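# Hang two metal bars on color-matched rack arms

## Task

Place each of the two metal bars across the pair of rack arms whose labels (mounted just above each arm) match the paint color on that bar's ends. Each bar must end up supported by both arms of its pair and must stay there without the robot holding it. Then open the grippers and move the arms away.

## Robot and tools

Robot and arms: a two-armed robot with left_arm (the robot's own left, on the +y side) and right_arm. Each arm has six revolute joints plus a parallel gripper. Occasionally a brief external pull may act on a held part, or a loose object may get nudged.

Frame: all printed gripper poses share one scene frame. The origin is on the floor at the centre of the robot's foot, +z is up, +x is the robot's forward direction, and +y is toward left_arm. Arm names refer to the robot's sides, not to left or right in any image. Only the floor height is known for sure. Printed hand positions can be somewhat wrong, more so when the arm reaches far, and the same joint angles do not give the same pose on both arms.

Gripper geometry: fingers point along the gripper's +z axis and close along its y axis. end_effector_position is the point midway between the finger pads, roughly 1 cm short of the fingertips.

Tool execute_actions, argument "actions": a list holding at most one item. An empty list only reports the current state. An item with "rows" is a motion: rows is a list of 1 to 15 rows, and "steps" (1 to 15, default 15) is how many control steps of 1/30 s it runs. One row is used per step, and the final row repeats if steps outnumber rows. An item with only "steps" (up to 300) is a wait with no new command, counted from the previous result. Optional "pictures" (boolean) switches camera images on or off for that result; by default they are included. A rejected call moves nothing.

Row layout: one flat list of 14 numbers covering both arms, always all 14 even if one arm stays put. Order: left_arm waist, shoulder, elbow, wrist pitch, wrist yaw, wrist roll, opening; then the same seven for right_arm. The six joint values are absolute target angles in radians (the same values Joint positions reports), not offsets. Stated ranges per arm: waist -2.880 to 2.880, shoulder 0.000 to 3.142, elbow 0.000 to 3.019, wrist pitch -1.693 to 1.571, wrist yaw -1.571 to 1.571, wrist roll -2.094 to 2.094. True ends may sit up to 0.019 rad either way. A target more than 0.019 rad beyond a stated end, and further out than the joint's current reading, gets the call refused. A target past the real end is clipped there, and the result may then print "joint sent to its limit" (possibly about an earlier motion still running); no such line does not prove more travel is available.

Opening: the seventh number per arm, an absolute value from -1 (closed) to +1 (fully open). Except near the extremes, the fingers are driven to where grip_measured would read that value. To hold something, command below the current grip_measured: roughly 0.03 below holds firmly, smaller differences grip more gently. Pad force tops out around 50 to 62 N (lower on some grippers, and lower on parts under about 2 mm thick), with a brief spike at first contact. Each gripper's reading carries a fixed error of up to about 1 mm.

Motion limits: each step, a joint's target is held within a fixed distance of its measured angle: 0.264 rad waist, 0.32 shoulder, 0.276 elbow, 0.33 wrist pitch, 0.186 wrist yaw, 0.522 wrist roll. If the targets would move a gripper more than 70 mm from its measured position in one step, all that arm's targets are scaled back. So distant targets are reached gradually. Between calls the arms keep heading toward the last row sent, until everything nearly stops or a step is HELD; after that, only a new action makes them continue or press harder. Fingers already moving finish their motion.

Result lines: the state line `left_arm: …` | `right_arm: …` gives each gripper's end_effector_position (metres) and end_effector_quat_wxyz. Joint positions and Joint velocities list, per arm, the six joints (rad, rad/s) and then the pad gap (m, m/s; 0.094 m means fully open). grip_measured is the finger opening on the command scale. Joint torques follow Joint positions order without the gripper; they are raw drive outputs with offsets, scale and noise, nonzero even in free air. "joint command not followed" means a clearance check altered or blocked joint targets on some steps; the rest of the row still ran. HELD marks steps where all or part of your row was not sent. MOTOR HOT warns from 85 °C; at 100 °C an OVER-TEMPERATURE FAULT makes that arm and gripper go limp until cooled, so avoid long loaded holds.

Cameras: cam_head_left and cam_head_right (504x504, pinhole, head-mounted, looking down and forward), cam_left_wrist and cam_right_wrist (616x616, fisheye, poses derived from joint readings). Calibration is provided as K, distortion and T_world_to_cam per camera; actual poses may differ by a couple of degrees and some millimetres. Results with pictures list any camera whose numbers changed.

Tool zoom_image: "camera" is one of the four names; "region" is [x0, y0, x1, y1] in pixels of that camera's latest full image, origin at top-left, at most 504 by 504. It returns an enlarged view.

Tool finished_scene: "scene" is the current scene's number. Replying with no tool call ends everything.

Avoid: arms colliding or pressing into each other, dropping or letting bars slip, slamming into the rack, very hard pushes, and knocking anything out of the work area. Finish with both bars resting on their matched rack arms, grippers open and arms withdrawn.

Each tool is called after "Request:" by a JSON object that holds its "fn" and its "kwargs", one argument or row to a line.

## Session

Request:
{"fn": "execute_actions", "kwargs": {
  "actions": []
}}

Scene clock: 0.00 s of 6000.00 s.
left_arm: end_effector_position=(+0.5951, +0.2675, +1.4128) grip_measured=+1.000 end_effector_quat_wxyz=(+0.267, -0.000, +0.964, +0.012) | right_arm: end_effector_position=(+0.5897, -0.2502, +1.4050) grip_measured=+1.000 end_effector_quat_wxyz=(+0.256, -0.005, +0.967, +0.015)
Joint positions: left_arm=[-1.71   0.833  0.82   0.384 -0.113  0.125  0.094] | right_arm=[-1.403  0.85   0.824  0.369  0.086 -0.129  0.094]
Joint velocities: left_arm=[-0.005 -0.005  0.022 -0.007  0.051 -0.022  0.   ] | right_arm=[-0.005 -0.005 -0.027 -0.007 -0.007 -0.095  0.   ]
Joint torques (N m, as the arm reports them, + toward a larger angle): no reading

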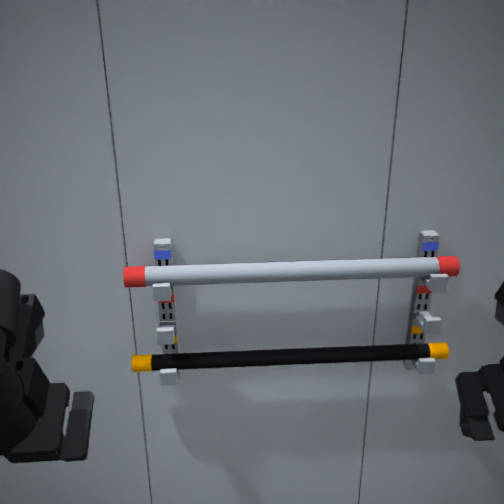

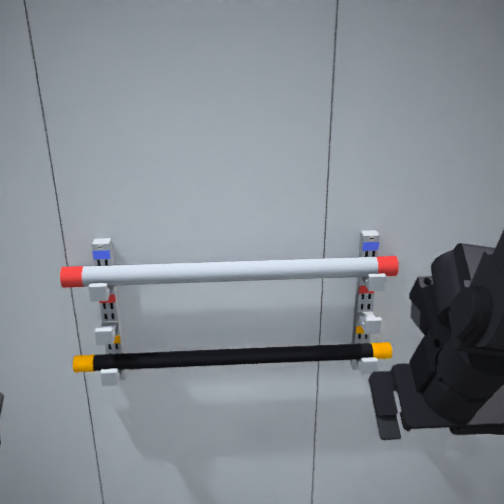

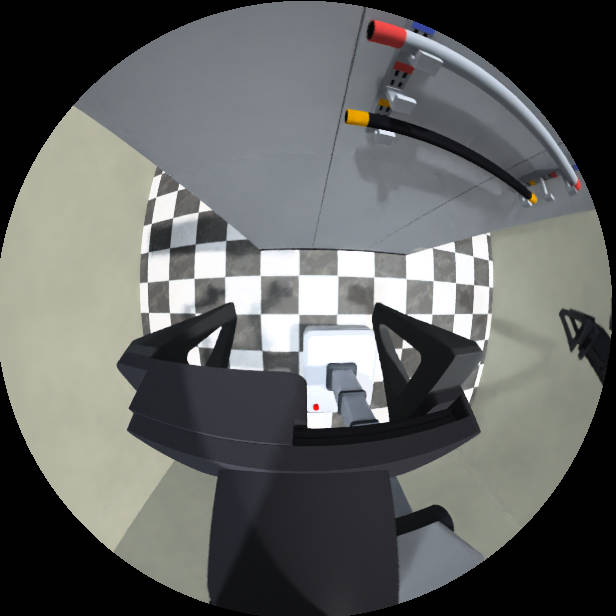

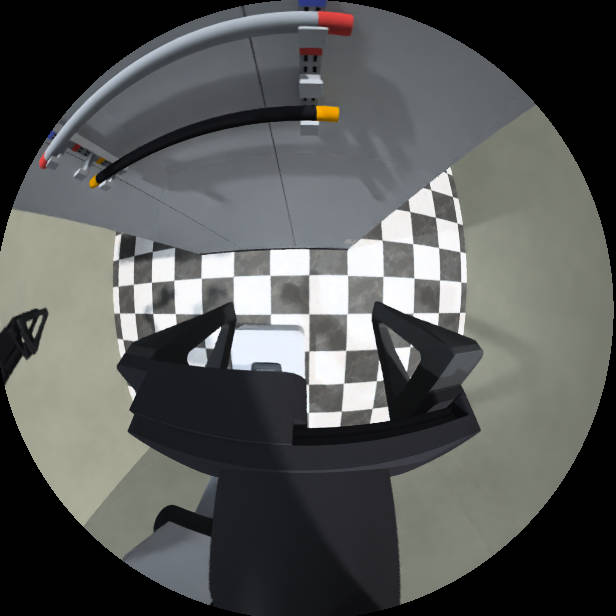

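Request:
{"fn": "zoom_image", "kwargs": {
  "camera": "cam_head_left",
  "region": [100, 220, 280, 400]
}}

Request:
{"fn": "zoom_image", "kwargs": {
  "camera": "cam_head_left",
  "region": [320, 215, 500, 395]
}}

Request:
{"fn": "zoom_image", "kwargs": {
  "camera": "cam_right_wrist",
  "region": [230, 0, 400, 170]
}}

Request:
{"fn": "zoom_image", "kwargs": {
  "camera": "cam_left_wrist",
  "region": [320, 0, 500, 180]
}}

Region (100, 220, 280, 400) of cam_head_left's 504x504 image, scaled by 2.800, with more detail than that image has.

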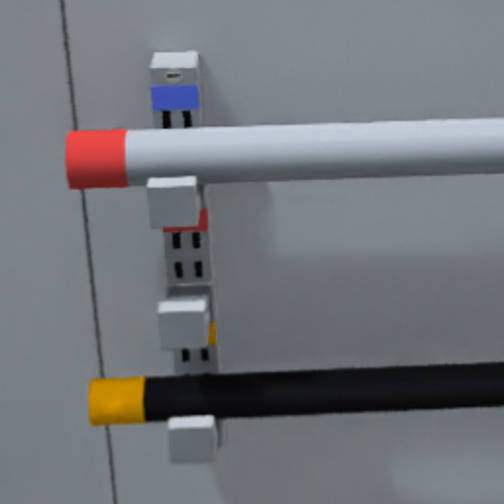

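Region (320, 215, 500, 395) of cam_head_left's 504x504 image, scaled by 2.800, with more detail than that image has.

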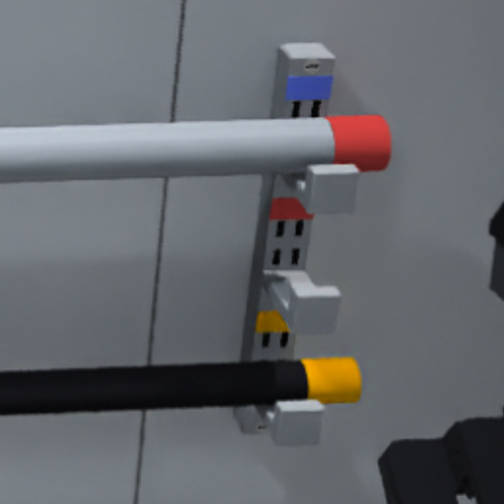

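Region (230, 0, 400, 170) of cam_right_wrist's 616x616 image, scaled by 2.965, with more detail than that image has.

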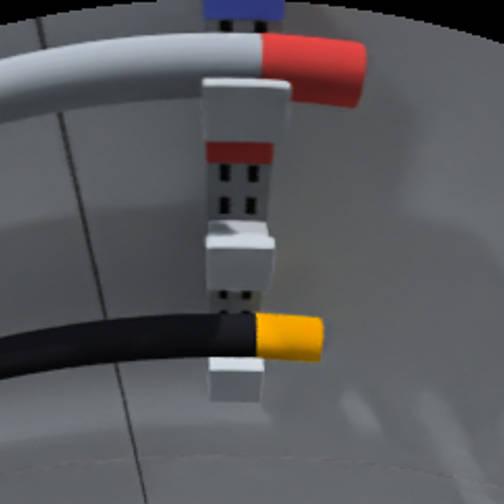

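Region (320, 0, 500, 180) of cam_left_wrist's 616x616 image, scaled by 2.800, with more detail than that image has.

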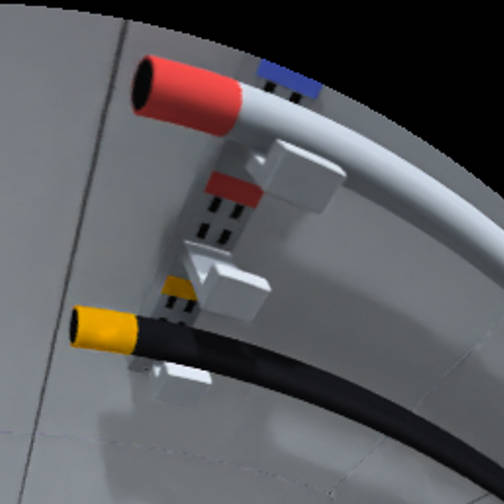

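Request:
{"fn": "execute_actions", "kwargs": {
  "actions": [
    {"rows":[[-1.57,0.833,0.82,0.384,0,0,1,-1.57,0.85,0.824,0.369,0,0,1]],"steps":15}
  ],
  "pictures": false
}}

Request:
{"fn": "execute_actions", "kwargs": {
  "actions": []
}}

Scene clock: 19.00 s of 6000.00 s.
left_arm: end_effector_position=(+0.5924, +0.3116, +1.4104) grip_measured=+1.000 end_effector_quat_wxyz=(+0.267, -0.032, +0.963, +0.018) | right_arm: end_effector_position=(+0.5857, -0.3116, +1.4010) grip_measured=+1.000 end_effector_quat_wxyz=(+0.254, +0.032, +0.967, -0.017)
Joint positions: left_arm=[-1.563  0.833  0.82   0.384 -0.003  0.014  0.094] | right_arm=[-1.578  0.85   0.824  0.369  0.002 -0.015  0.094]
Joint velocities: left_arm=[-0.005 -0.005 -0.007 -0.017 -0.051 -0.081  0.   ] | right_arm=[-0.015 -0.015 -0.002 -0.002  0.051 -0.095  0.   ]
Joint torques (N m, as the arm reports them, + toward a larger angle): left_arm=[  0.78 -16.1    1.63   0.83   0.25  -0.15] | right_arm=[  0.93 -14.09   1.62   1.06  -0.14   0.11]
Steps of this call (steps 1 to 90: nothing new was sent; then 15.50 s passed at rest; steps 91 to 105: all 15 steps of this action). Readings (joint positions):
91: left_arm=[-1.698 0.833 0.820 0.384 -0.058 0.108] | right_arm=[-1.418 0.850 0.824 0.369 0.041 -0.112]
92: left_arm=[-1.672 0.833 0.820 0.384 -0.018 0.090] | right_arm=[-1.449 0.850 0.824 0.369 0.012 -0.093]
94: left_arm=[-1.608 0.833 0.820 0.384 -0.006 0.061] | right_arm=[-1.526 0.850 0.824 0.369 0.004 -0.063]
98: left_arm=[-1.563 0.833 0.820 0.384 -0.006 0.030] | right_arm=[-1.578 0.850 0.824 0.369 0.004 -0.031]
105: the state above

Scene clock: 19.00 s of 6000.00 s.
left_arm: end_effector_position=(+0.5924, +0.3116, +1.4104) grip_measured=+1.000 end_effector_quat_wxyz=(+0.267, -0.032, +0.963, +0.018) | right_arm: end_effector_position=(+0.5857, -0.3116, +1.4010) grip_measured=+1.000 end_effector_quat_wxyz=(+0.254, +0.032, +0.967, -0.017)
Joint positions: left_arm=[-1.563  0.833  0.82   0.384 -0.003  0.014  0.094] | right_arm=[-1.578  0.85   0.824  0.369  0.002 -0.015  0.094]
Joint velocities: left_arm=[-0.005 -0.005 -0.007 -0.017 -0.051 -0.081  0.   ] | right_arm=[-0.015 -0.015 -0.002 -0.002  0.051 -0.095  0.   ]
Joint torques (N m, as the arm reports them, + toward a larger angle): left_arm=[  0.78 -16.1    1.63   0.83   0.25  -0.15] | right_arm=[  0.93 -14.09   1.62   1.06  -0.14   0.11]
camera_calibration (this result's frames):
cam_left_wrist: T_world_to_cam=[[0.0666196, -0.997527, -0.022397, 0.308819], [-0.995038, -0.0680824, 0.0725579, 0.515523], [-0.0739033, 0.0174521, -0.997113, 1.57049], [0, 0, 0, 1]] pos_world=[0.608456, 0.315745, 1.53546]
cam_right_wrist: T_world_to_cam=[[-0.0743604, -0.997202, 0.00766983, -0.279434], [-0.99086, 0.0747511, 0.112293, 0.447184], [-0.112552, 0.000750414, -0.993646, 1.58366], [0, 0, 0, 1]] pos_world=[0.600562, -0.313268, 1.52552]

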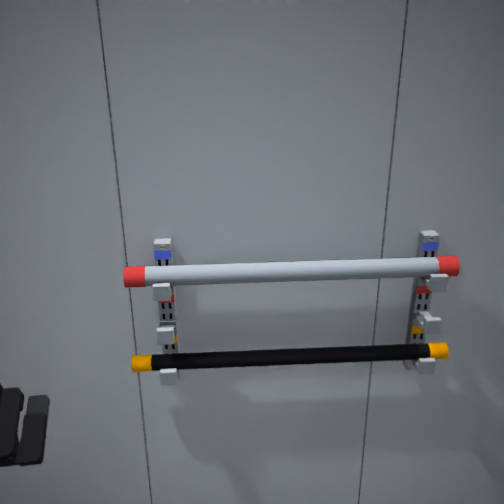

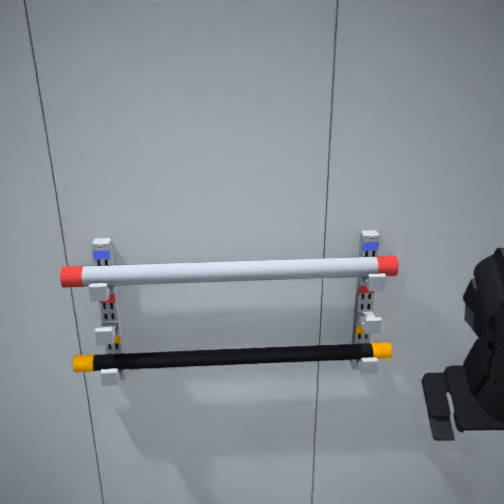

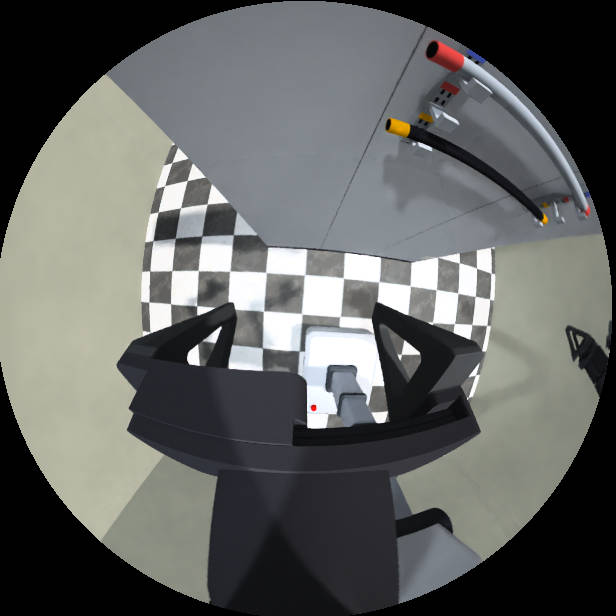

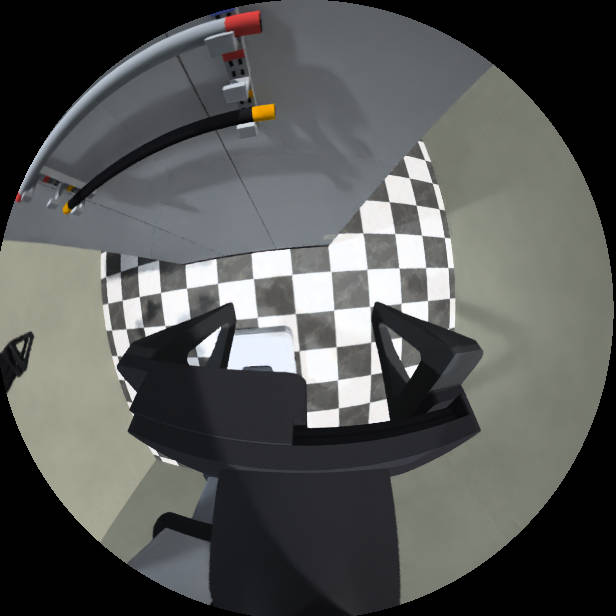

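Request:
{"fn": "execute_actions", "kwargs": {
  "actions": [
    {"rows":[[-1.57,0.833,0.82,0.9,0,0,1,-1.57,0.85,1.1,0.369,0,0,1]],"steps":15}
  ],
  "pictures": false
}}

Request:
{"fn": "execute_actions", "kwargs": {
  "actions": [
    {"steps":10}
  ],
  "pictures": false
}}

Request:
{"fn": "execute_actions", "kwargs": {
  "actions": [
    {"rows":[[-1.57,0.6,0.82,0.9,0,0,1,-1.3,0.85,1.1,0.369,0,0,1]],"steps":15}
  ],
  "pictures": false
}}

Request:
{"fn": "execute_actions", "kwargs": {
  "actions": [
    {"steps":10}
  ],
  "pictures": false
}}

Scene clock: 29.90 s of 6000.00 s.
left_arm: end_effector_position=(+0.6774, +0.3179, +1.4960) grip_measured=+1.000 end_effector_quat_wxyz=(+0.494, -0.030, +0.868, +0.027) | right_arm: end_effector_position=(+0.7389, -0.3236, +1.4701) grip_measured=+1.000 end_effector_quat_wxyz=(+0.381, +0.032, +0.924, -0.022)
Joint positions: left_arm=[-1.563  0.831  0.821  0.874 -0.003  0.01   0.094] | right_arm=[-1.578  0.851  1.1    0.363  0.002 -0.011  0.094]
Joint velocities: left_arm=[-0.015 -0.005 -0.002  0.007 -0.022 -0.007  0.   ] | right_arm=[ 0.005  0.005  0.002  0.002 -0.081  0.037  0.   ]
Joint torques (N m, as the arm reports them, + toward a larger angle): left_arm=[  0.77 -16.66   1.89   2.13   0.25  -0.13] | right_arm=[  0.86 -17.93   3.67   1.52  -0.14   0.13]
Steps of this call (steps 1 to 15: the robot went on to your last target; steps 16 to 90: nothing new was sent; then 7.40 s passed at rest; steps 91 to 105: all 15 steps of this action). Readings (joint positions):
91: left_arm=[-1.563 0.834 0.816 0.435 -0.003 0.010] | right_arm=[-1.578 0.851 0.833 0.367 0.002 -0.011]
92: left_arm=[-1.563 0.839 0.807 0.535 -0.003 0.010] | right_arm=[-1.578 0.857 0.851 0.363 0.002 -0.011]
94: left_arm=[-1.563 0.841 0.805 0.719 -0.003 0.010] | right_arm=[-1.578 0.868 0.911 0.361 0.002 -0.011]
98: left_arm=[-1.563 0.832 0.821 0.865 -0.003 0.010] | right_arm=[-1.578 0.873 1.042 0.361 0.002 -0.011]
105: the state above

Scene clock: 30.23 s of 6000.00 s.
left_arm: end_effector_position=(+0.6774, +0.3179, +1.4960) grip_measured=+1.000 end_effector_quat_wxyz=(+0.494, -0.030, +0.868, +0.027) | right_arm: end_effector_position=(+0.7380, -0.3236, +1.4693) grip_measured=+1.000 end_effector_quat_wxyz=(+0.380, +0.032, +0.924, -0.022)
Joint positions: left_arm=[-1.563  0.831  0.821  0.874 -0.003  0.01   0.094] | right_arm=[-1.578  0.851  1.099  0.363  0.002 -0.011  0.094]
Joint velocities: left_arm=[ 0.015 -0.005 -0.032  0.017  0.037 -0.081  0.   ] | right_arm=[ 0.005  0.005 -0.007  0.002  0.007  0.007  0.   ]
Joint torques (N m, as the arm reports them, + toward a larger angle): left_arm=[  0.83 -16.55   1.92   2.12   0.25  -0.13] | right_arm=[  0.87 -17.61   3.75   1.55  -0.14   0.1 ]
Steps of this call (steps 1 to 10: the robot went on to your last target). Readings (joint positions):
1: left_arm=[-1.563 0.831 0.821 0.874 -0.003 0.010] | right_arm=[-1.578 0.851 1.100 0.363 0.002 -0.011]
2: left_arm=[-1.563 0.831 0.821 0.874 -0.003 0.010] | right_arm=[-1.578 0.851 1.099 0.363 0.002 -0.011]
4: left_arm=[-1.563 0.831 0.821 0.874 -0.003 0.010] | right_arm=[-1.578 0.851 1.099 0.363 0.002 -0.011]
8: left_arm=[-1.563 0.831 0.821 0.874 -0.003 0.010] | right_arm=[-1.578 0.851 1.099 0.363 0.002 -0.011]
10: the state above

Scene clock: 30.73 s of 6000.00 s.
left_arm: end_effector_position=(+0.7190, +0.3201, +1.6472) grip_measured=+1.000 end_effector_quat_wxyz=(+0.604, -0.027, +0.796, +0.032) | right_arm: end_effector_position=(+0.7437, -0.2081, +1.4833) grip_measured=+1.000 end_effector_quat_wxyz=(+0.382, +0.063, +0.914, +0.123)
Joint positions: left_arm=[-1.563  0.572  0.813  0.886 -0.003  0.01   0.094] | right_arm=[-1.285  0.854  1.099  0.363 -0.002 -0.01   0.094]
Joint velocities: left_arm=[ 0.005  0.083 -0.022  0.002  0.022 -0.066  0.   ] | right_arm=[-0.005 -0.005 -0.012 -0.012 -0.066 -0.022  0.   ]
Joint torques (N m, as the arm reports them, + toward a larger angle): left_arm=[  0.78 -13.76   4.42   1.85   0.24  -0.14] | right_arm=[  0.17 -17.11   3.75   1.5   -0.16   0.07]
Steps of this call (steps 1 to 15: all 15 steps of this action). Readings (joint positions):
1: left_arm=[-1.563 0.825 0.821 0.874 -0.003 0.010] | right_arm=[-1.561 0.851 1.099 0.363 0.009 -0.010]
2: left_arm=[-1.563 0.813 0.815 0.874 -0.003 0.010] | right_arm=[-1.516 0.851 1.099 0.363 0.011 -0.010]
4: left_arm=[-1.563 0.767 0.808 0.874 -0.003 0.010] | right_arm=[-1.389 0.852 1.099 0.363 0.003 -0.010]
8: left_arm=[-1.563 0.646 0.807 0.874 -0.003 0.010] | right_arm=[-1.281 0.854 1.099 0.363 -0.005 -0.010]
15: the state above

Scene clock: 31.07 s of 6000.00 s.
left_arm: end_effector_position=(+0.7180, +0.3201, +1.6412) grip_measured=+1.000 end_effector_quat_wxyz=(+0.600, -0.027, +0.799, +0.032) | right_arm: end_effector_position=(+0.7437, -0.2081, +1.4833) grip_measured=+1.000 end_effector_quat_wxyz=(+0.382, +0.063, +0.914, +0.123)
Joint positions: left_arm=[-1.563  0.582  0.813  0.886 -0.003  0.01   0.094] | right_arm=[-1.285  0.854  1.099  0.363 -0.002 -0.01   0.094]
Joint velocities: left_arm=[-0.015 -0.005 -0.002  0.012  0.007 -0.007  0.   ] | right_arm=[-0.015 -0.005  0.002 -0.022 -0.051  0.007  0.   ]
Joint torques (N m, as the arm reports them, + toward a larger angle): left_arm=[  0.68 -14.44   4.34   1.89   0.25  -0.14] | right_arm=[  0.03 -17.14   3.68   1.49  -0.17   0.07]
Steps of this call (steps 1 to 10: the robot went on to your last target). Readings (joint positions):
1: left_arm=[-1.563 0.575 0.813 0.886 -0.003 0.010] | right_arm=[-1.285 0.854 1.099 0.363 -0.002 -0.010]
2: left_arm=[-1.563 0.577 0.813 0.886 -0.003 0.010] | right_arm=[-1.285 0.854 1.099 0.363 -0.002 -0.010]
4: left_arm=[-1.563 0.581 0.813 0.886 -0.003 0.010] | right_arm=[-1.285 0.854 1.099 0.363 -0.002 -0.010]
8: left_arm=[-1.563 0.582 0.813 0.886 -0.003 0.010] | right_arm=[-1.285 0.854 1.099 0.363 -0.002 -0.010]
10: the state above

Request:
{"fn": "execute_actions", "kwargs": {
  "actions": [
    {"rows":[[-1.57,0.6,0.81,0.89,0,0,1,-1.26,0.89,1.108,0.43,0,0.06,1],[-1.56,0.61,0.8,0.89,0,0,1,-1.235,0.925,1.117,0.5,0,0.13,0.95],[-1.55,0.62,0.79,0.89,0,0,1,-1.21,0.96,1.125,0.57,0,0.2,0.9],[-1.54,0.63,0.78,0.89,0,0,1,-1.185,0.995,1.134,0.64,0,0.27,0.85],[-1.53,0.64,0.77,0.89,0,0,1,-1.16,1.03,1.143,0.71,0,0.34,0.8],[-1.52,0.65,0.76,0.89,0,0,1,-1.135,1.065,1.151,0.78,0,0.41,0.75],[-1.51,0.66,0.75,0.89,0,0,1,-1.11,1.1,1.16,0.86,0,0.48,0.7],[-1.5,0.67,0.75,0.89,0,0,1,-1.085,1.14,1.169,0.93,0,0.55,0.65],[-1.5,0.68,0.75,0.89,0,0,1,-1.06,1.175,1.177,1.0,0,0.62,0.6],[-1.5,0.69,0.75,0.89,0,0,1,-1.035,1.21,1.186,1.07,0,0.69,0.6],[-1.5,0.7,0.75,0.89,0,0,1,-1.01,1.245,1.195,1.14,0,0.76,0.6],[-1.5,0.7,0.75,0.89,0,0,1,-0.985,1.28,1.203,1.21,0,0.83,0.6],[-1.5,0.7,0.75,0.89,0,0,1,-0.96,1.315,1.212,1.29,0,0.9,0.6],[-1.5,0.7,0.75,0.89,0,0,1,-0.932,1.353,1.221,1.37,0,0.96,0.6]],"steps":15}
  ],
  "pictures": false
}}

Request:
{"fn": "execute_actions", "kwargs": {
  "actions": [
    {"steps":12}
  ]
}}

Scene clock: 54.83 s of 6000.00 s.
left_arm: end_effector_position=(+0.6689, +0.3334, +1.5502) grip_measured=+1.000 end_effector_quat_wxyz=(+0.522, -0.019, +0.851, +0.054) | right_arm: end_effector_position=(+0.7507, -0.0501, +1.4601) grip_measured=+0.603 end_effector_quat_wxyz=(+0.463, +0.424, +0.649, +0.429)
Joint positions: left_arm=[-1.509  0.7    0.746  0.886 -0.003  0.01   0.094] | right_arm=[-0.979  1.335  1.198  1.257  0.001  0.731  0.075]
Joint velocities: left_arm=[-0.005  0.112 -0.017  0.002  0.022  0.022  0.   ] | right_arm=[ 0.62   1.011  0.125  1.468  0.037  1.487 -0.001]
Joint torques (N m, as the arm reports them, + toward a larger angle): left_arm=[  1.91 -16.53   2.87   1.42   0.17  -0.13] | right_arm=[  5.99 -18.75   2.41   1.46  -0.41  -0.04]
Steps of this call (steps 1 to 15: the robot went on to your last target; steps 16 to 90: nothing new was sent; then 20.27 s passed at rest; steps 91 to 105: all 15 steps of this action). Readings (joint positions):
91: left_arm=[-1.563 0.582 0.813 0.886 -0.003 0.010] | right_arm=[-1.284 0.857 1.099 0.371 -0.002 -0.001]
92: left_arm=[-1.563 0.582 0.812 0.886 -0.003 0.010] | right_arm=[-1.281 0.864 1.099 0.400 -0.001 0.020]
94: left_arm=[-1.562 0.584 0.805 0.886 -0.003 0.010] | right_arm=[-1.255 0.900 1.104 0.506 0.001 0.089]
98: left_arm=[-1.533 0.613 0.771 0.886 -0.003 0.010] | right_arm=[-1.152 1.042 1.146 0.777 0.001 0.295]
105: the state above

Scene clock: 55.23 s of 6000.00 s.
left_arm: end_effector_position=(+0.6681, +0.3334, +1.5490) grip_measured=+1.000 end_effector_quat_wxyz=(+0.521, -0.019, +0.852, +0.053) | right_arm: end_effector_position=(+0.7469, -0.0331, +1.4737) grip_measured=+0.603 end_effector_quat_wxyz=(+0.430, +0.492, +0.572, +0.496)
Joint positions: left_arm=[-1.509  0.702  0.745  0.886 -0.003  0.01   0.094] | right_arm=[-0.934  1.372  1.209  1.35   0.     0.936  0.075]
Joint velocities: left_arm=[-0.005  0.005  0.007  0.002  0.037  0.022  0.   ] | right_arm=[ 0.005 -0.161  0.046  0.027 -0.022  0.154 -0.001]
Joint torques (N m, as the arm reports them, + toward a larger angle): left_arm=[  2.1  -16.31   2.85   1.41   0.17  -0.12] | right_arm=[  6.31 -15.33   1.71   1.94  -0.42   0.03]
Steps of this call (steps 1 to 12: the robot went on to your last target). Readings (joint positions):
1: left_arm=[-1.509 0.702 0.745 0.886 -0.003 0.010] | right_arm=[-0.960 1.364 1.199 1.294 0.001 0.775]
2: left_arm=[-1.509 0.702 0.745 0.886 -0.003 0.010] | right_arm=[-0.946 1.385 1.199 1.314 0.000 0.810]
4: left_arm=[-1.509 0.702 0.745 0.886 -0.003 0.010] | right_arm=[-0.935 1.407 1.199 1.328 0.000 0.862]
8: left_arm=[-1.509 0.702 0.745 0.886 -0.003 0.010] | right_arm=[-0.934 1.397 1.201 1.343 0.000 0.915]
12: the state above
camera_calibration (this result's frames):
cam_left_wrist: T_world_to_cam=[[0.0870146, -0.993182, -0.0775709, 0.398959], [-0.884277, -0.0411437, -0.465146, 1.33218], [0.458784, 0.109069, -0.881829, 1.14888], [0, 0, 0, 1]] pos_world=[0.616218, 0.325743, 1.66372]
cam_right_wrist: T_world_to_cam=[[-0.133127, -0.0137749, -0.991003, 1.55794], [-0.692532, 0.716588, 0.0830713, 0.419395], [0.708997, 0.69736, -0.104937, -0.226414], [0, 0, 0, 1]] pos_world=[0.658376, -0.121181, 1.48533]

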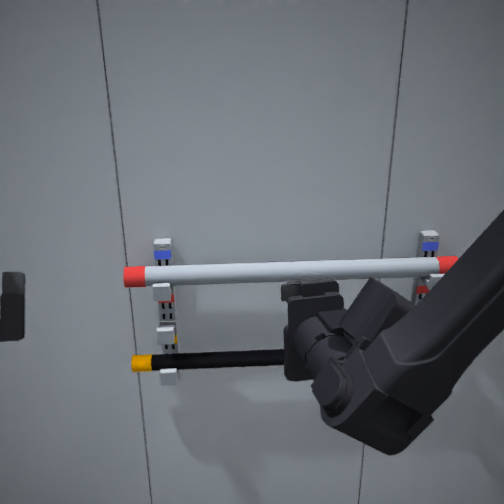

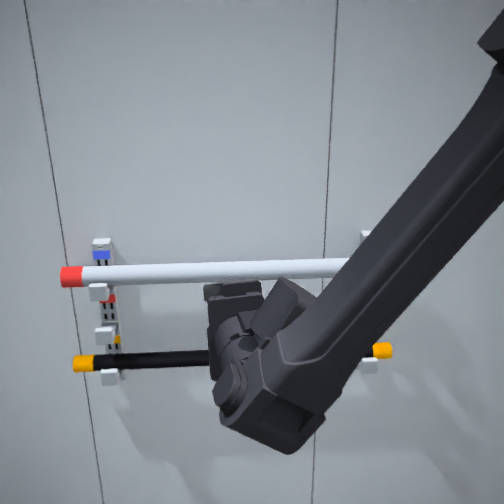

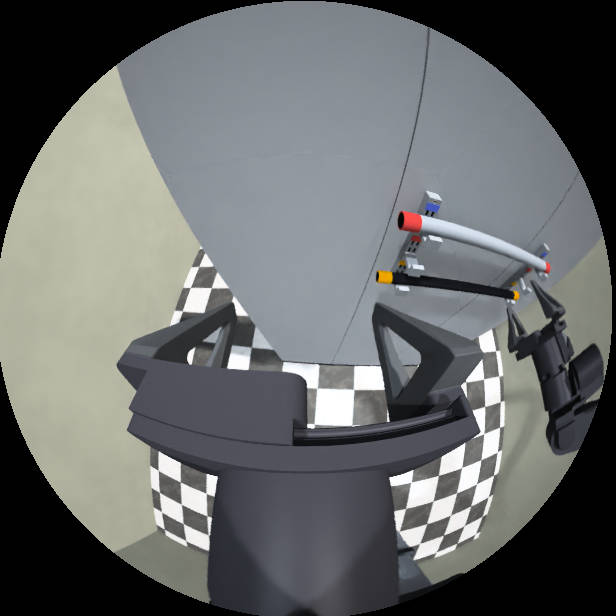

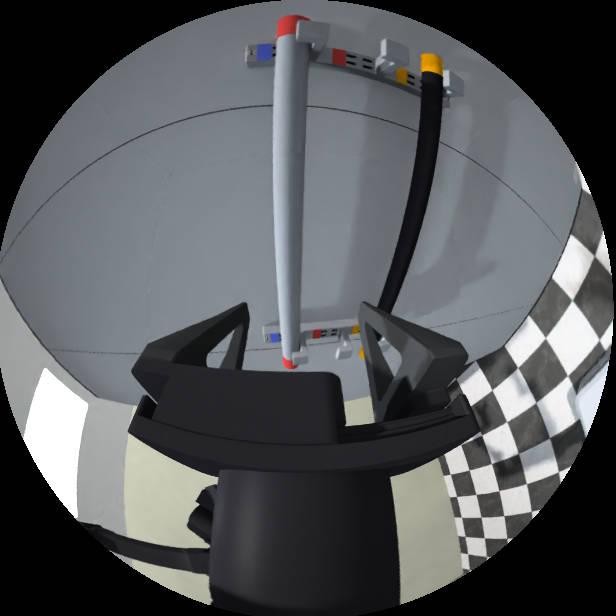

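Request:
{"fn": "execute_actions", "kwargs": {
  "actions": []
}}

Request:
{"fn": "zoom_image", "kwargs": {
  "camera": "cam_right_wrist",
  "region": [200, 0, 500, 200]
}}

Request:
{"fn": "zoom_image", "kwargs": {
  "camera": "cam_right_wrist",
  "region": [220, 260, 420, 400]
}}

Scene clock: 57.13 s of 6000.00 s.
left_arm: end_effector_position=(+0.6681, +0.3334, +1.5490) grip_measured=+1.000 end_effector_quat_wxyz=(+0.521, -0.019, +0.852, +0.053) | right_arm: end_effector_position=(+0.7527, -0.0379, +1.4808) grip_measured=+0.603 end_effector_quat_wxyz=(+0.433, +0.496, +0.562, +0.501)
Joint positions: left_arm=[-1.509  0.702  0.745  0.886 -0.003  0.01   0.094] | right_arm=[-0.934  1.361  1.213  1.353  0.     0.95   0.075]
Joint velocities: left_arm=[-0.005 -0.005 -0.007 -0.017  0.051  0.022  0.   ] | right_arm=[-0.005 -0.005  0.002  0.007  0.007  0.037  0.   ]
Joint torques (N m, as the arm reports them, + toward a larger angle): left_arm=[  1.85 -16.04   2.75   1.45   0.17  -0.14] | right_arm=[  6.46 -15.22   1.83   1.92  -0.4    0.01]
Steps of this call (steps 1 to 30: the robot went on to your last target; steps 31 to 57: nothing new was sent). Readings (joint positions):
1: left_arm=[-1.509 0.702 0.745 0.886 -0.003 0.010] | right_arm=[-0.934 1.368 1.211 1.351 0.000 0.938]
2: left_arm=[-1.509 0.702 0.745 0.886 -0.003 0.010] | right_arm=[-0.934 1.364 1.212 1.353 0.000 0.941]
4: left_arm=[-1.509 0.702 0.745 0.886 -0.003 0.010] | right_arm=[-0.934 1.361 1.213 1.353 0.000 0.944]
8: left_arm=[-1.509 0.702 0.745 0.886 -0.003 0.010] | right_arm=[-0.934 1.361 1.213 1.353 0.000 0.947]
57: the state above
All arms were judged still, so your last target was given up. Only a new action makes them travel on or press farther. Fingers that are still opening or closing keep moving.
camera_calibration (this result's frames):
cam_left_wrist: T_world_to_cam=[[0.0870146, -0.993182, -0.0775709, 0.398959], [-0.884277, -0.0411437, -0.465146, 1.33218], [0.458784, 0.109069, -0.881829, 1.14888], [0, 0, 0, 1]] pos_world=[0.616218, 0.325743, 1.66372]
cam_right_wrist: T_world_to_cam=[[-0.120494, 0.00260745, -0.992711, 1.55933], [-0.684512, 0.72403, 0.084987, 0.417729], [0.718974, 0.689763, -0.0854564, -0.263031], [0, 0, 0, 1]] pos_world=[0.662943, -0.125085, 1.48998]

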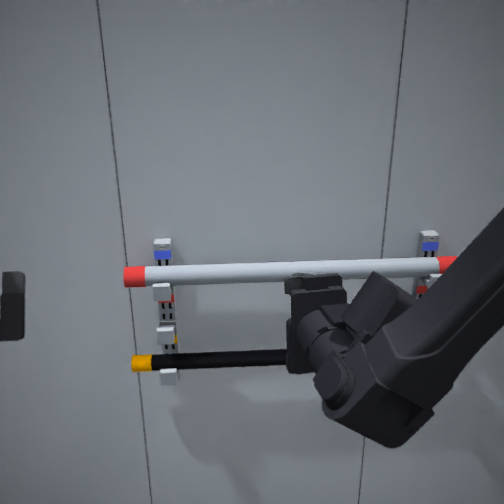

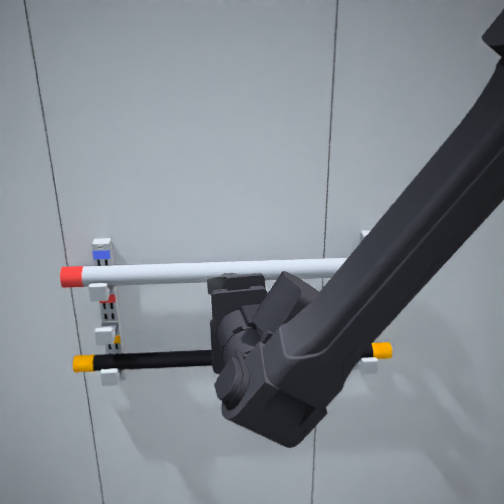

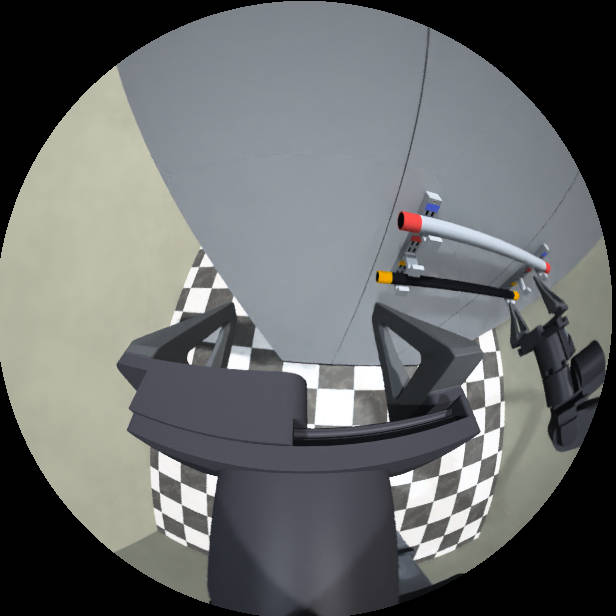

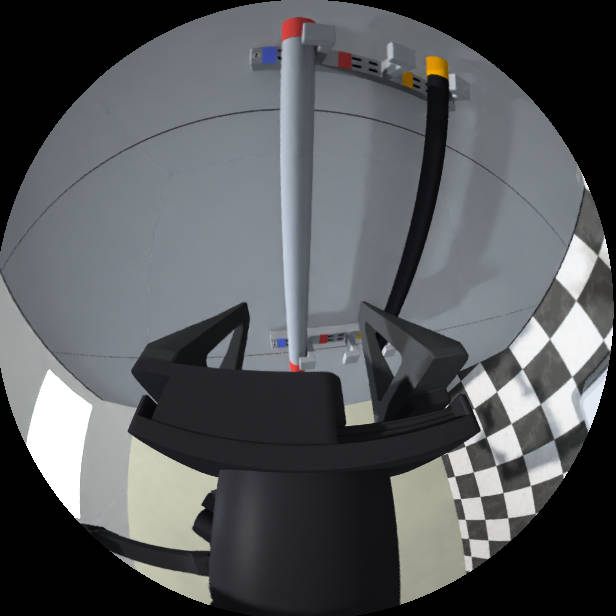

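Region (200, 0, 500, 200) of cam_right_wrist's 616x616 image, scaled by 1.680, with more detail than that image has.

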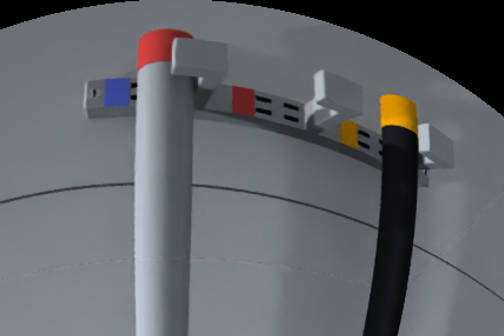

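Region (220, 260, 420, 400) of cam_right_wrist's 616x616 image, scaled by 2.520, with more detail than that image has; it fills the top 353 rows of this view, and the rest is white.

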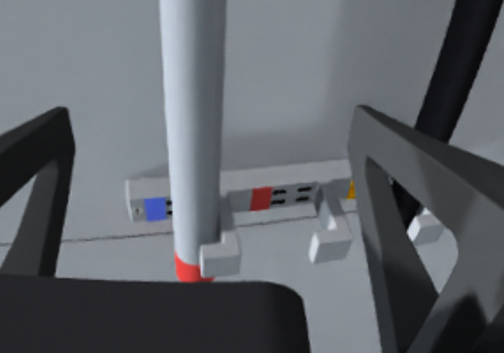

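Request:
{"fn": "execute_actions", "kwargs": {
  "actions": [
    {"rows":[[-1.5,0.7,0.75,0.89,0,0,1,-0.934,1.356,1.235,1.35,0,0.955,0.6],[-1.5,0.7,0.75,0.89,0,0,1,-0.935,1.359,1.255,1.335,0,0.956,0.6],[-1.5,0.7,0.75,0.89,0,0,1,-0.936,1.363,1.28,1.315,0,0.957,0.6],[-1.5,0.7,0.75,0.89,0,0,1,-0.938,1.367,1.305,1.293,0,0.958,0.6],[-1.5,0.7,0.75,0.89,0,0,1,-0.939,1.371,1.33,1.27,0,0.96,0.6],[-1.5,0.7,0.75,0.89,0,0,1,-0.941,1.375,1.355,1.248,0,0.962,0.6],[-1.5,0.7,0.75,0.89,0,0,1,-0.943,1.379,1.38,1.225,0,0.963,0.6],[-1.5,0.7,0.75,0.89,0,0,1,-0.944,1.383,1.405,1.203,0,0.965,0.6],[-1.5,0.7,0.75,0.89,0,0,1,-0.946,1.387,1.43,1.18,0,0.967,0.6],[-1.5,0.7,0.75,0.89,0,0,1,-0.947,1.391,1.455,1.158,0,0.968,0.6],[-1.5,0.7,0.75,0.89,0,0,1,-0.949,1.395,1.48,1.135,0,0.97,0.6],[-1.5,0.7,0.75,0.89,0,0,1,-0.95,1.399,1.5,1.115,0,0.972,0.6],[-1.5,0.7,0.75,0.89,0,0,1,-0.952,1.402,1.518,1.098,0,0.974,0.6],[-1.5,0.7,0.75,0.89,0,0,1,-0.953,1.405,1.532,1.085,0,0.976,0.6],[-1.5,0.7,0.75,0.89,0,0,1,-0.954,1.407,1.542,1.076,0,0.978,0.6]],"steps":15}
  ],
  "pictures": false
}}

Request:
{"fn": "execute_actions", "kwargs": {
  "actions": [
    {"steps":15}
  ]
}}

Scene clock: 77.33 s of 6000.00 s.
left_arm: end_effector_position=(+0.6681, +0.3334, +1.5490) grip_measured=+1.000 end_effector_quat_wxyz=(+0.521, -0.019, +0.852, +0.053) | right_arm: end_effector_position=(+0.8520, -0.0387, +1.4877) grip_measured=+0.603 end_effector_quat_wxyz=(+0.434, +0.498, +0.556, +0.504)
Joint positions: left_arm=[-1.509  0.702  0.745  0.886 -0.003  0.01   0.094] | right_arm=[-0.935  1.396  1.504  1.109  0.     0.96   0.075]
Joint velocities: left_arm=[ 0.005 -0.015  0.007  0.002 -0.022 -0.051  0.   ] | right_arm=[-0.005  0.024  0.437 -0.408 -0.022 -0.007 -0.001]
Joint torques (N m, as the arm reports them, + toward a larger angle): left_arm=[  2.09 -16.01   2.76   1.42   0.18  -0.12] | right_arm=[  4.76 -16.     3.49   1.26  -0.42   0.02]
Steps of this call (steps 1 to 90: nothing new was sent; then 16.70 s passed at rest; steps 91 to 105: all 15 steps of this action). Readings (joint positions):
91: left_arm=[-1.509 0.702 0.745 0.886 -0.003 0.010] | right_arm=[-0.934 1.361 1.214 1.353 0.000 0.950]
92: left_arm=[-1.509 0.702 0.745 0.886 -0.003 0.010] | right_arm=[-0.934 1.362 1.217 1.351 0.000 0.950]
94: left_arm=[-1.509 0.702 0.745 0.886 -0.003 0.010] | right_arm=[-0.934 1.365 1.240 1.332 0.000 0.950]
98: left_arm=[-1.509 0.702 0.745 0.886 -0.003 0.010] | right_arm=[-0.934 1.381 1.339 1.251 0.000 0.952]
105: the state above

Scene clock: 77.83 s of 6000.00 s.
left_arm: end_effector_position=(+0.6681, +0.3334, +1.5490) grip_measured=+1.000 end_effector_quat_wxyz=(+0.521, -0.019, +0.852, +0.053) | right_arm: end_effector_position=(+0.8577, -0.0360, +1.4828) grip_measured=+0.603 end_effector_quat_wxyz=(+0.429, +0.500, +0.558, +0.504)
Joint positions: left_arm=[-1.509  0.702  0.745  0.886 -0.003  0.01   0.094] | right_arm=[-0.936  1.407  1.53   1.082  0.     0.967  0.075]
Joint velocities: left_arm=[-0.015 -0.005  0.002  0.007  0.007 -0.037  0.   ] | right_arm=[-0.005 -0.024  0.017  0.012 -0.066  0.081  0.001]
Joint torques (N m, as the arm reports them, + toward a larger angle): left_arm=[  2.08 -16.07   2.76   1.47   0.17  -0.13] | right_arm=[  5.24 -16.92   3.58   1.11  -0.41   0.01]
Steps of this call (steps 1 to 15: the robot went on to your last target). Readings (joint positions):
1: left_arm=[-1.509 0.702 0.745 0.886 -0.003 0.010] | right_arm=[-0.935 1.396 1.516 1.098 0.000 0.962]
2: left_arm=[-1.509 0.702 0.745 0.886 -0.003 0.010] | right_arm=[-0.935 1.396 1.524 1.092 0.000 0.963]
4: left_arm=[-1.509 0.702 0.745 0.886 -0.003 0.010] | right_arm=[-0.936 1.396 1.530 1.088 0.000 0.965]
8: left_arm=[-1.509 0.702 0.745 0.886 -0.003 0.010] | right_arm=[-0.936 1.400 1.530 1.084 0.000 0.966]
15: the state above
camera_calibration (this result's frames):
cam_left_wrist: T_world_to_cam=[[0.0870146, -0.993182, -0.0775709, 0.398959], [-0.884277, -0.0411437, -0.465146, 1.33218], [0.458784, 0.109069, -0.881829, 1.14888], [0, 0, 0, 1]] pos_world=[0.616218, 0.325743, 1.66372]
cam_right_wrist: T_world_to_cam=[[-0.123236, 0.017394, -0.992225, 1.57604], [-0.682592, 0.72427, 0.0974755, 0.467825], [0.720334, 0.689297, -0.0773828, -0.352851], [0, 0, 0, 1]] pos_world=[0.767728, -0.123026, 1.49088]

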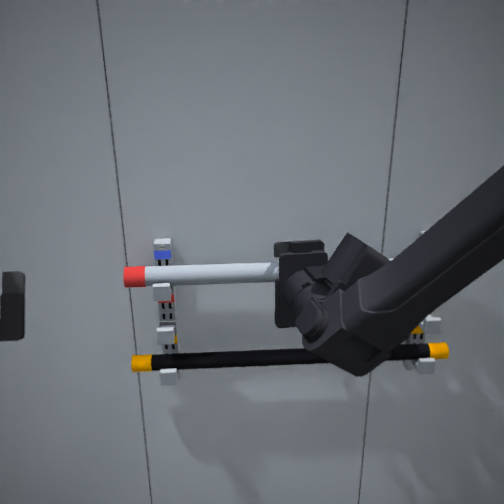

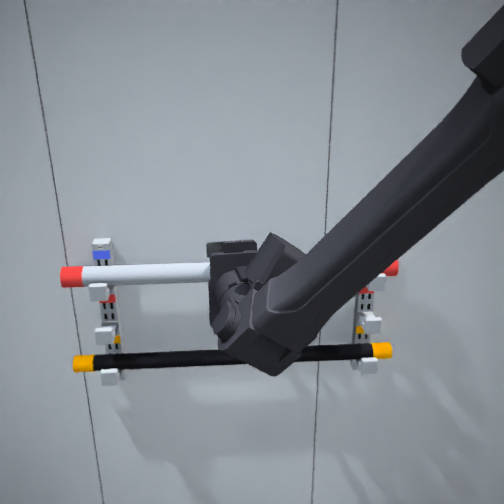

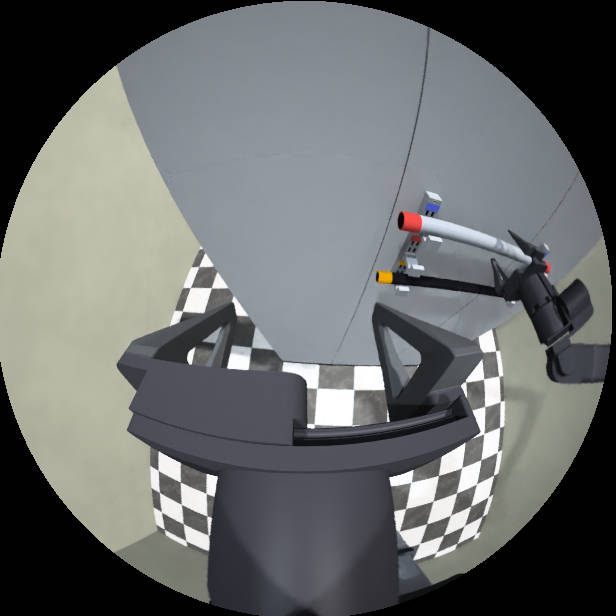

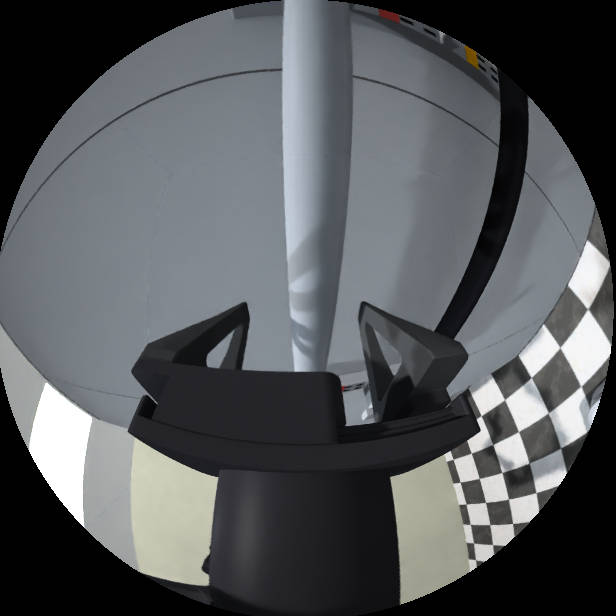

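Request:
{"fn": "execute_actions", "kwargs": {
  "actions": [
    {"rows":[[-1.5,0.7,0.75,0.89,0,0,1,-0.968,1.409,1.542,1.076,0,0.978,0.1]],"steps":10}
  ]
}}

Scene clock: 80.40 s of 6000.00 s.
left_arm: end_effector_position=(+0.6681, +0.3334, +1.5490) grip_measured=+1.000 end_effector_quat_wxyz=(+0.521, -0.019, +0.852, +0.053) | right_arm: end_effector_position=(+0.8580, -0.0427, +1.4780) grip_measured=+0.103 end_effector_quat_wxyz=(+0.433, +0.498, +0.562, +0.498)
Joint positions: left_arm=[-1.509  0.702  0.745  0.886 -0.003  0.01   0.094] | right_arm=[-0.953  1.407  1.53   1.082  0.     0.968  0.052]
Joint velocities: left_arm=[-0.015 -0.005 -0.032 -0.022  0.022  0.066  0.   ] | right_arm=[-0.015 -0.005 -0.007  0.007 -0.007 -0.022 -0.001]
Joint torques (N m, as the arm reports them, + toward a larger angle): left_arm=[  1.99 -16.03   2.75   1.44   0.18  -0.13] | right_arm=[  5.33 -17.09   3.64   1.1   -0.41   0.  ]
Steps of this call (steps 1 to 15: the robot went on to your last target; steps 16 to 67: nothing new was sent; steps 68 to 77: all 10 steps of this action). Readings (joint positions):
68: left_arm=[-1.509 0.702 0.745 0.886 -0.003 0.010] | right_arm=[-0.937 1.407 1.530 1.082 0.000 0.968]
69: left_arm=[-1.509 0.702 0.745 0.886 -0.003 0.010] | right_arm=[-0.940 1.407 1.530 1.082 0.000 0.968]
71: left_arm=[-1.509 0.702 0.745 0.886 -0.003 0.010] | right_arm=[-0.946 1.407 1.530 1.082 0.000 0.968]
75: left_arm=[-1.509 0.702 0.745 0.886 -0.003 0.010] | right_arm=[-0.953 1.407 1.530 1.082 0.000 0.968]
77: the state above
camera_calibration (this result's frames):
cam_left_wrist: T_world_to_cam=[[0.0870146, -0.993182, -0.0775709, 0.398959], [-0.884277, -0.0411437, -0.465146, 1.33218], [0.458784, 0.109069, -0.881829, 1.14888], [0, 0, 0, 1]] pos_world=[0.616218, 0.325743, 1.66372]
cam_right_wrist: T_world_to_cam=[[-0.124621, 0.00214848, -0.992202, 1.57195], [-0.680309, 0.72774, 0.087023, 0.487034], [0.722253, 0.685849, -0.0892301, -0.33304], [0, 0, 0, 1]] pos_world=[0.76777, -0.129396, 1.48759]

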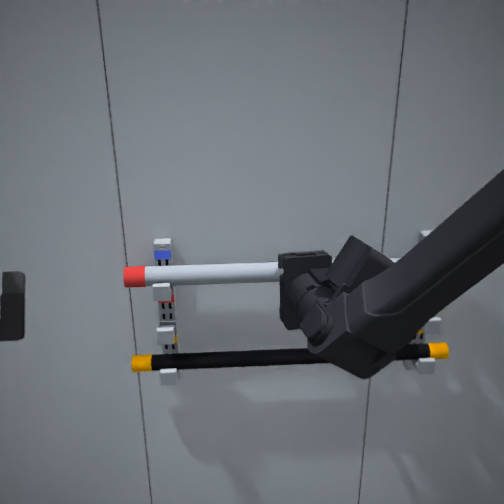

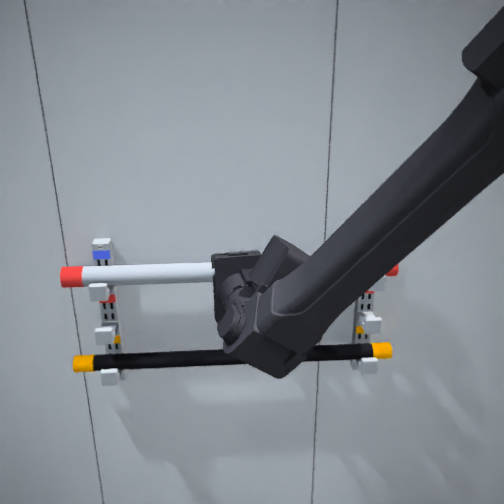

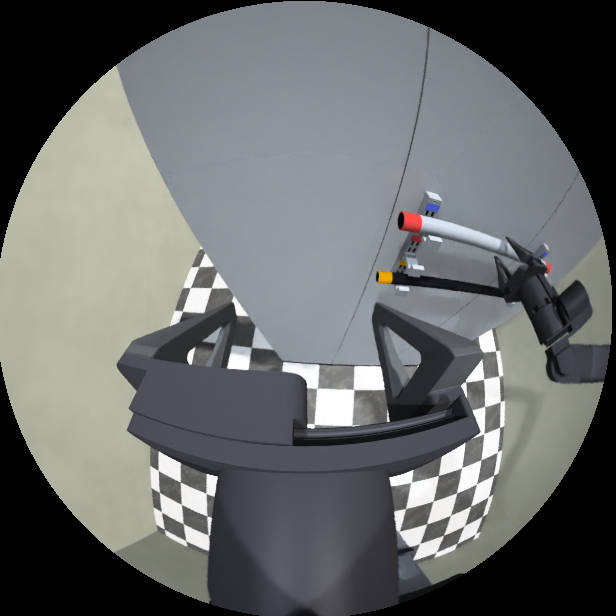

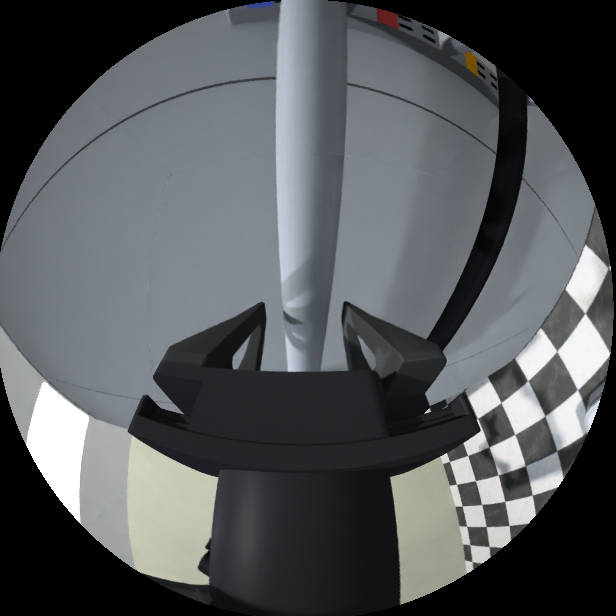

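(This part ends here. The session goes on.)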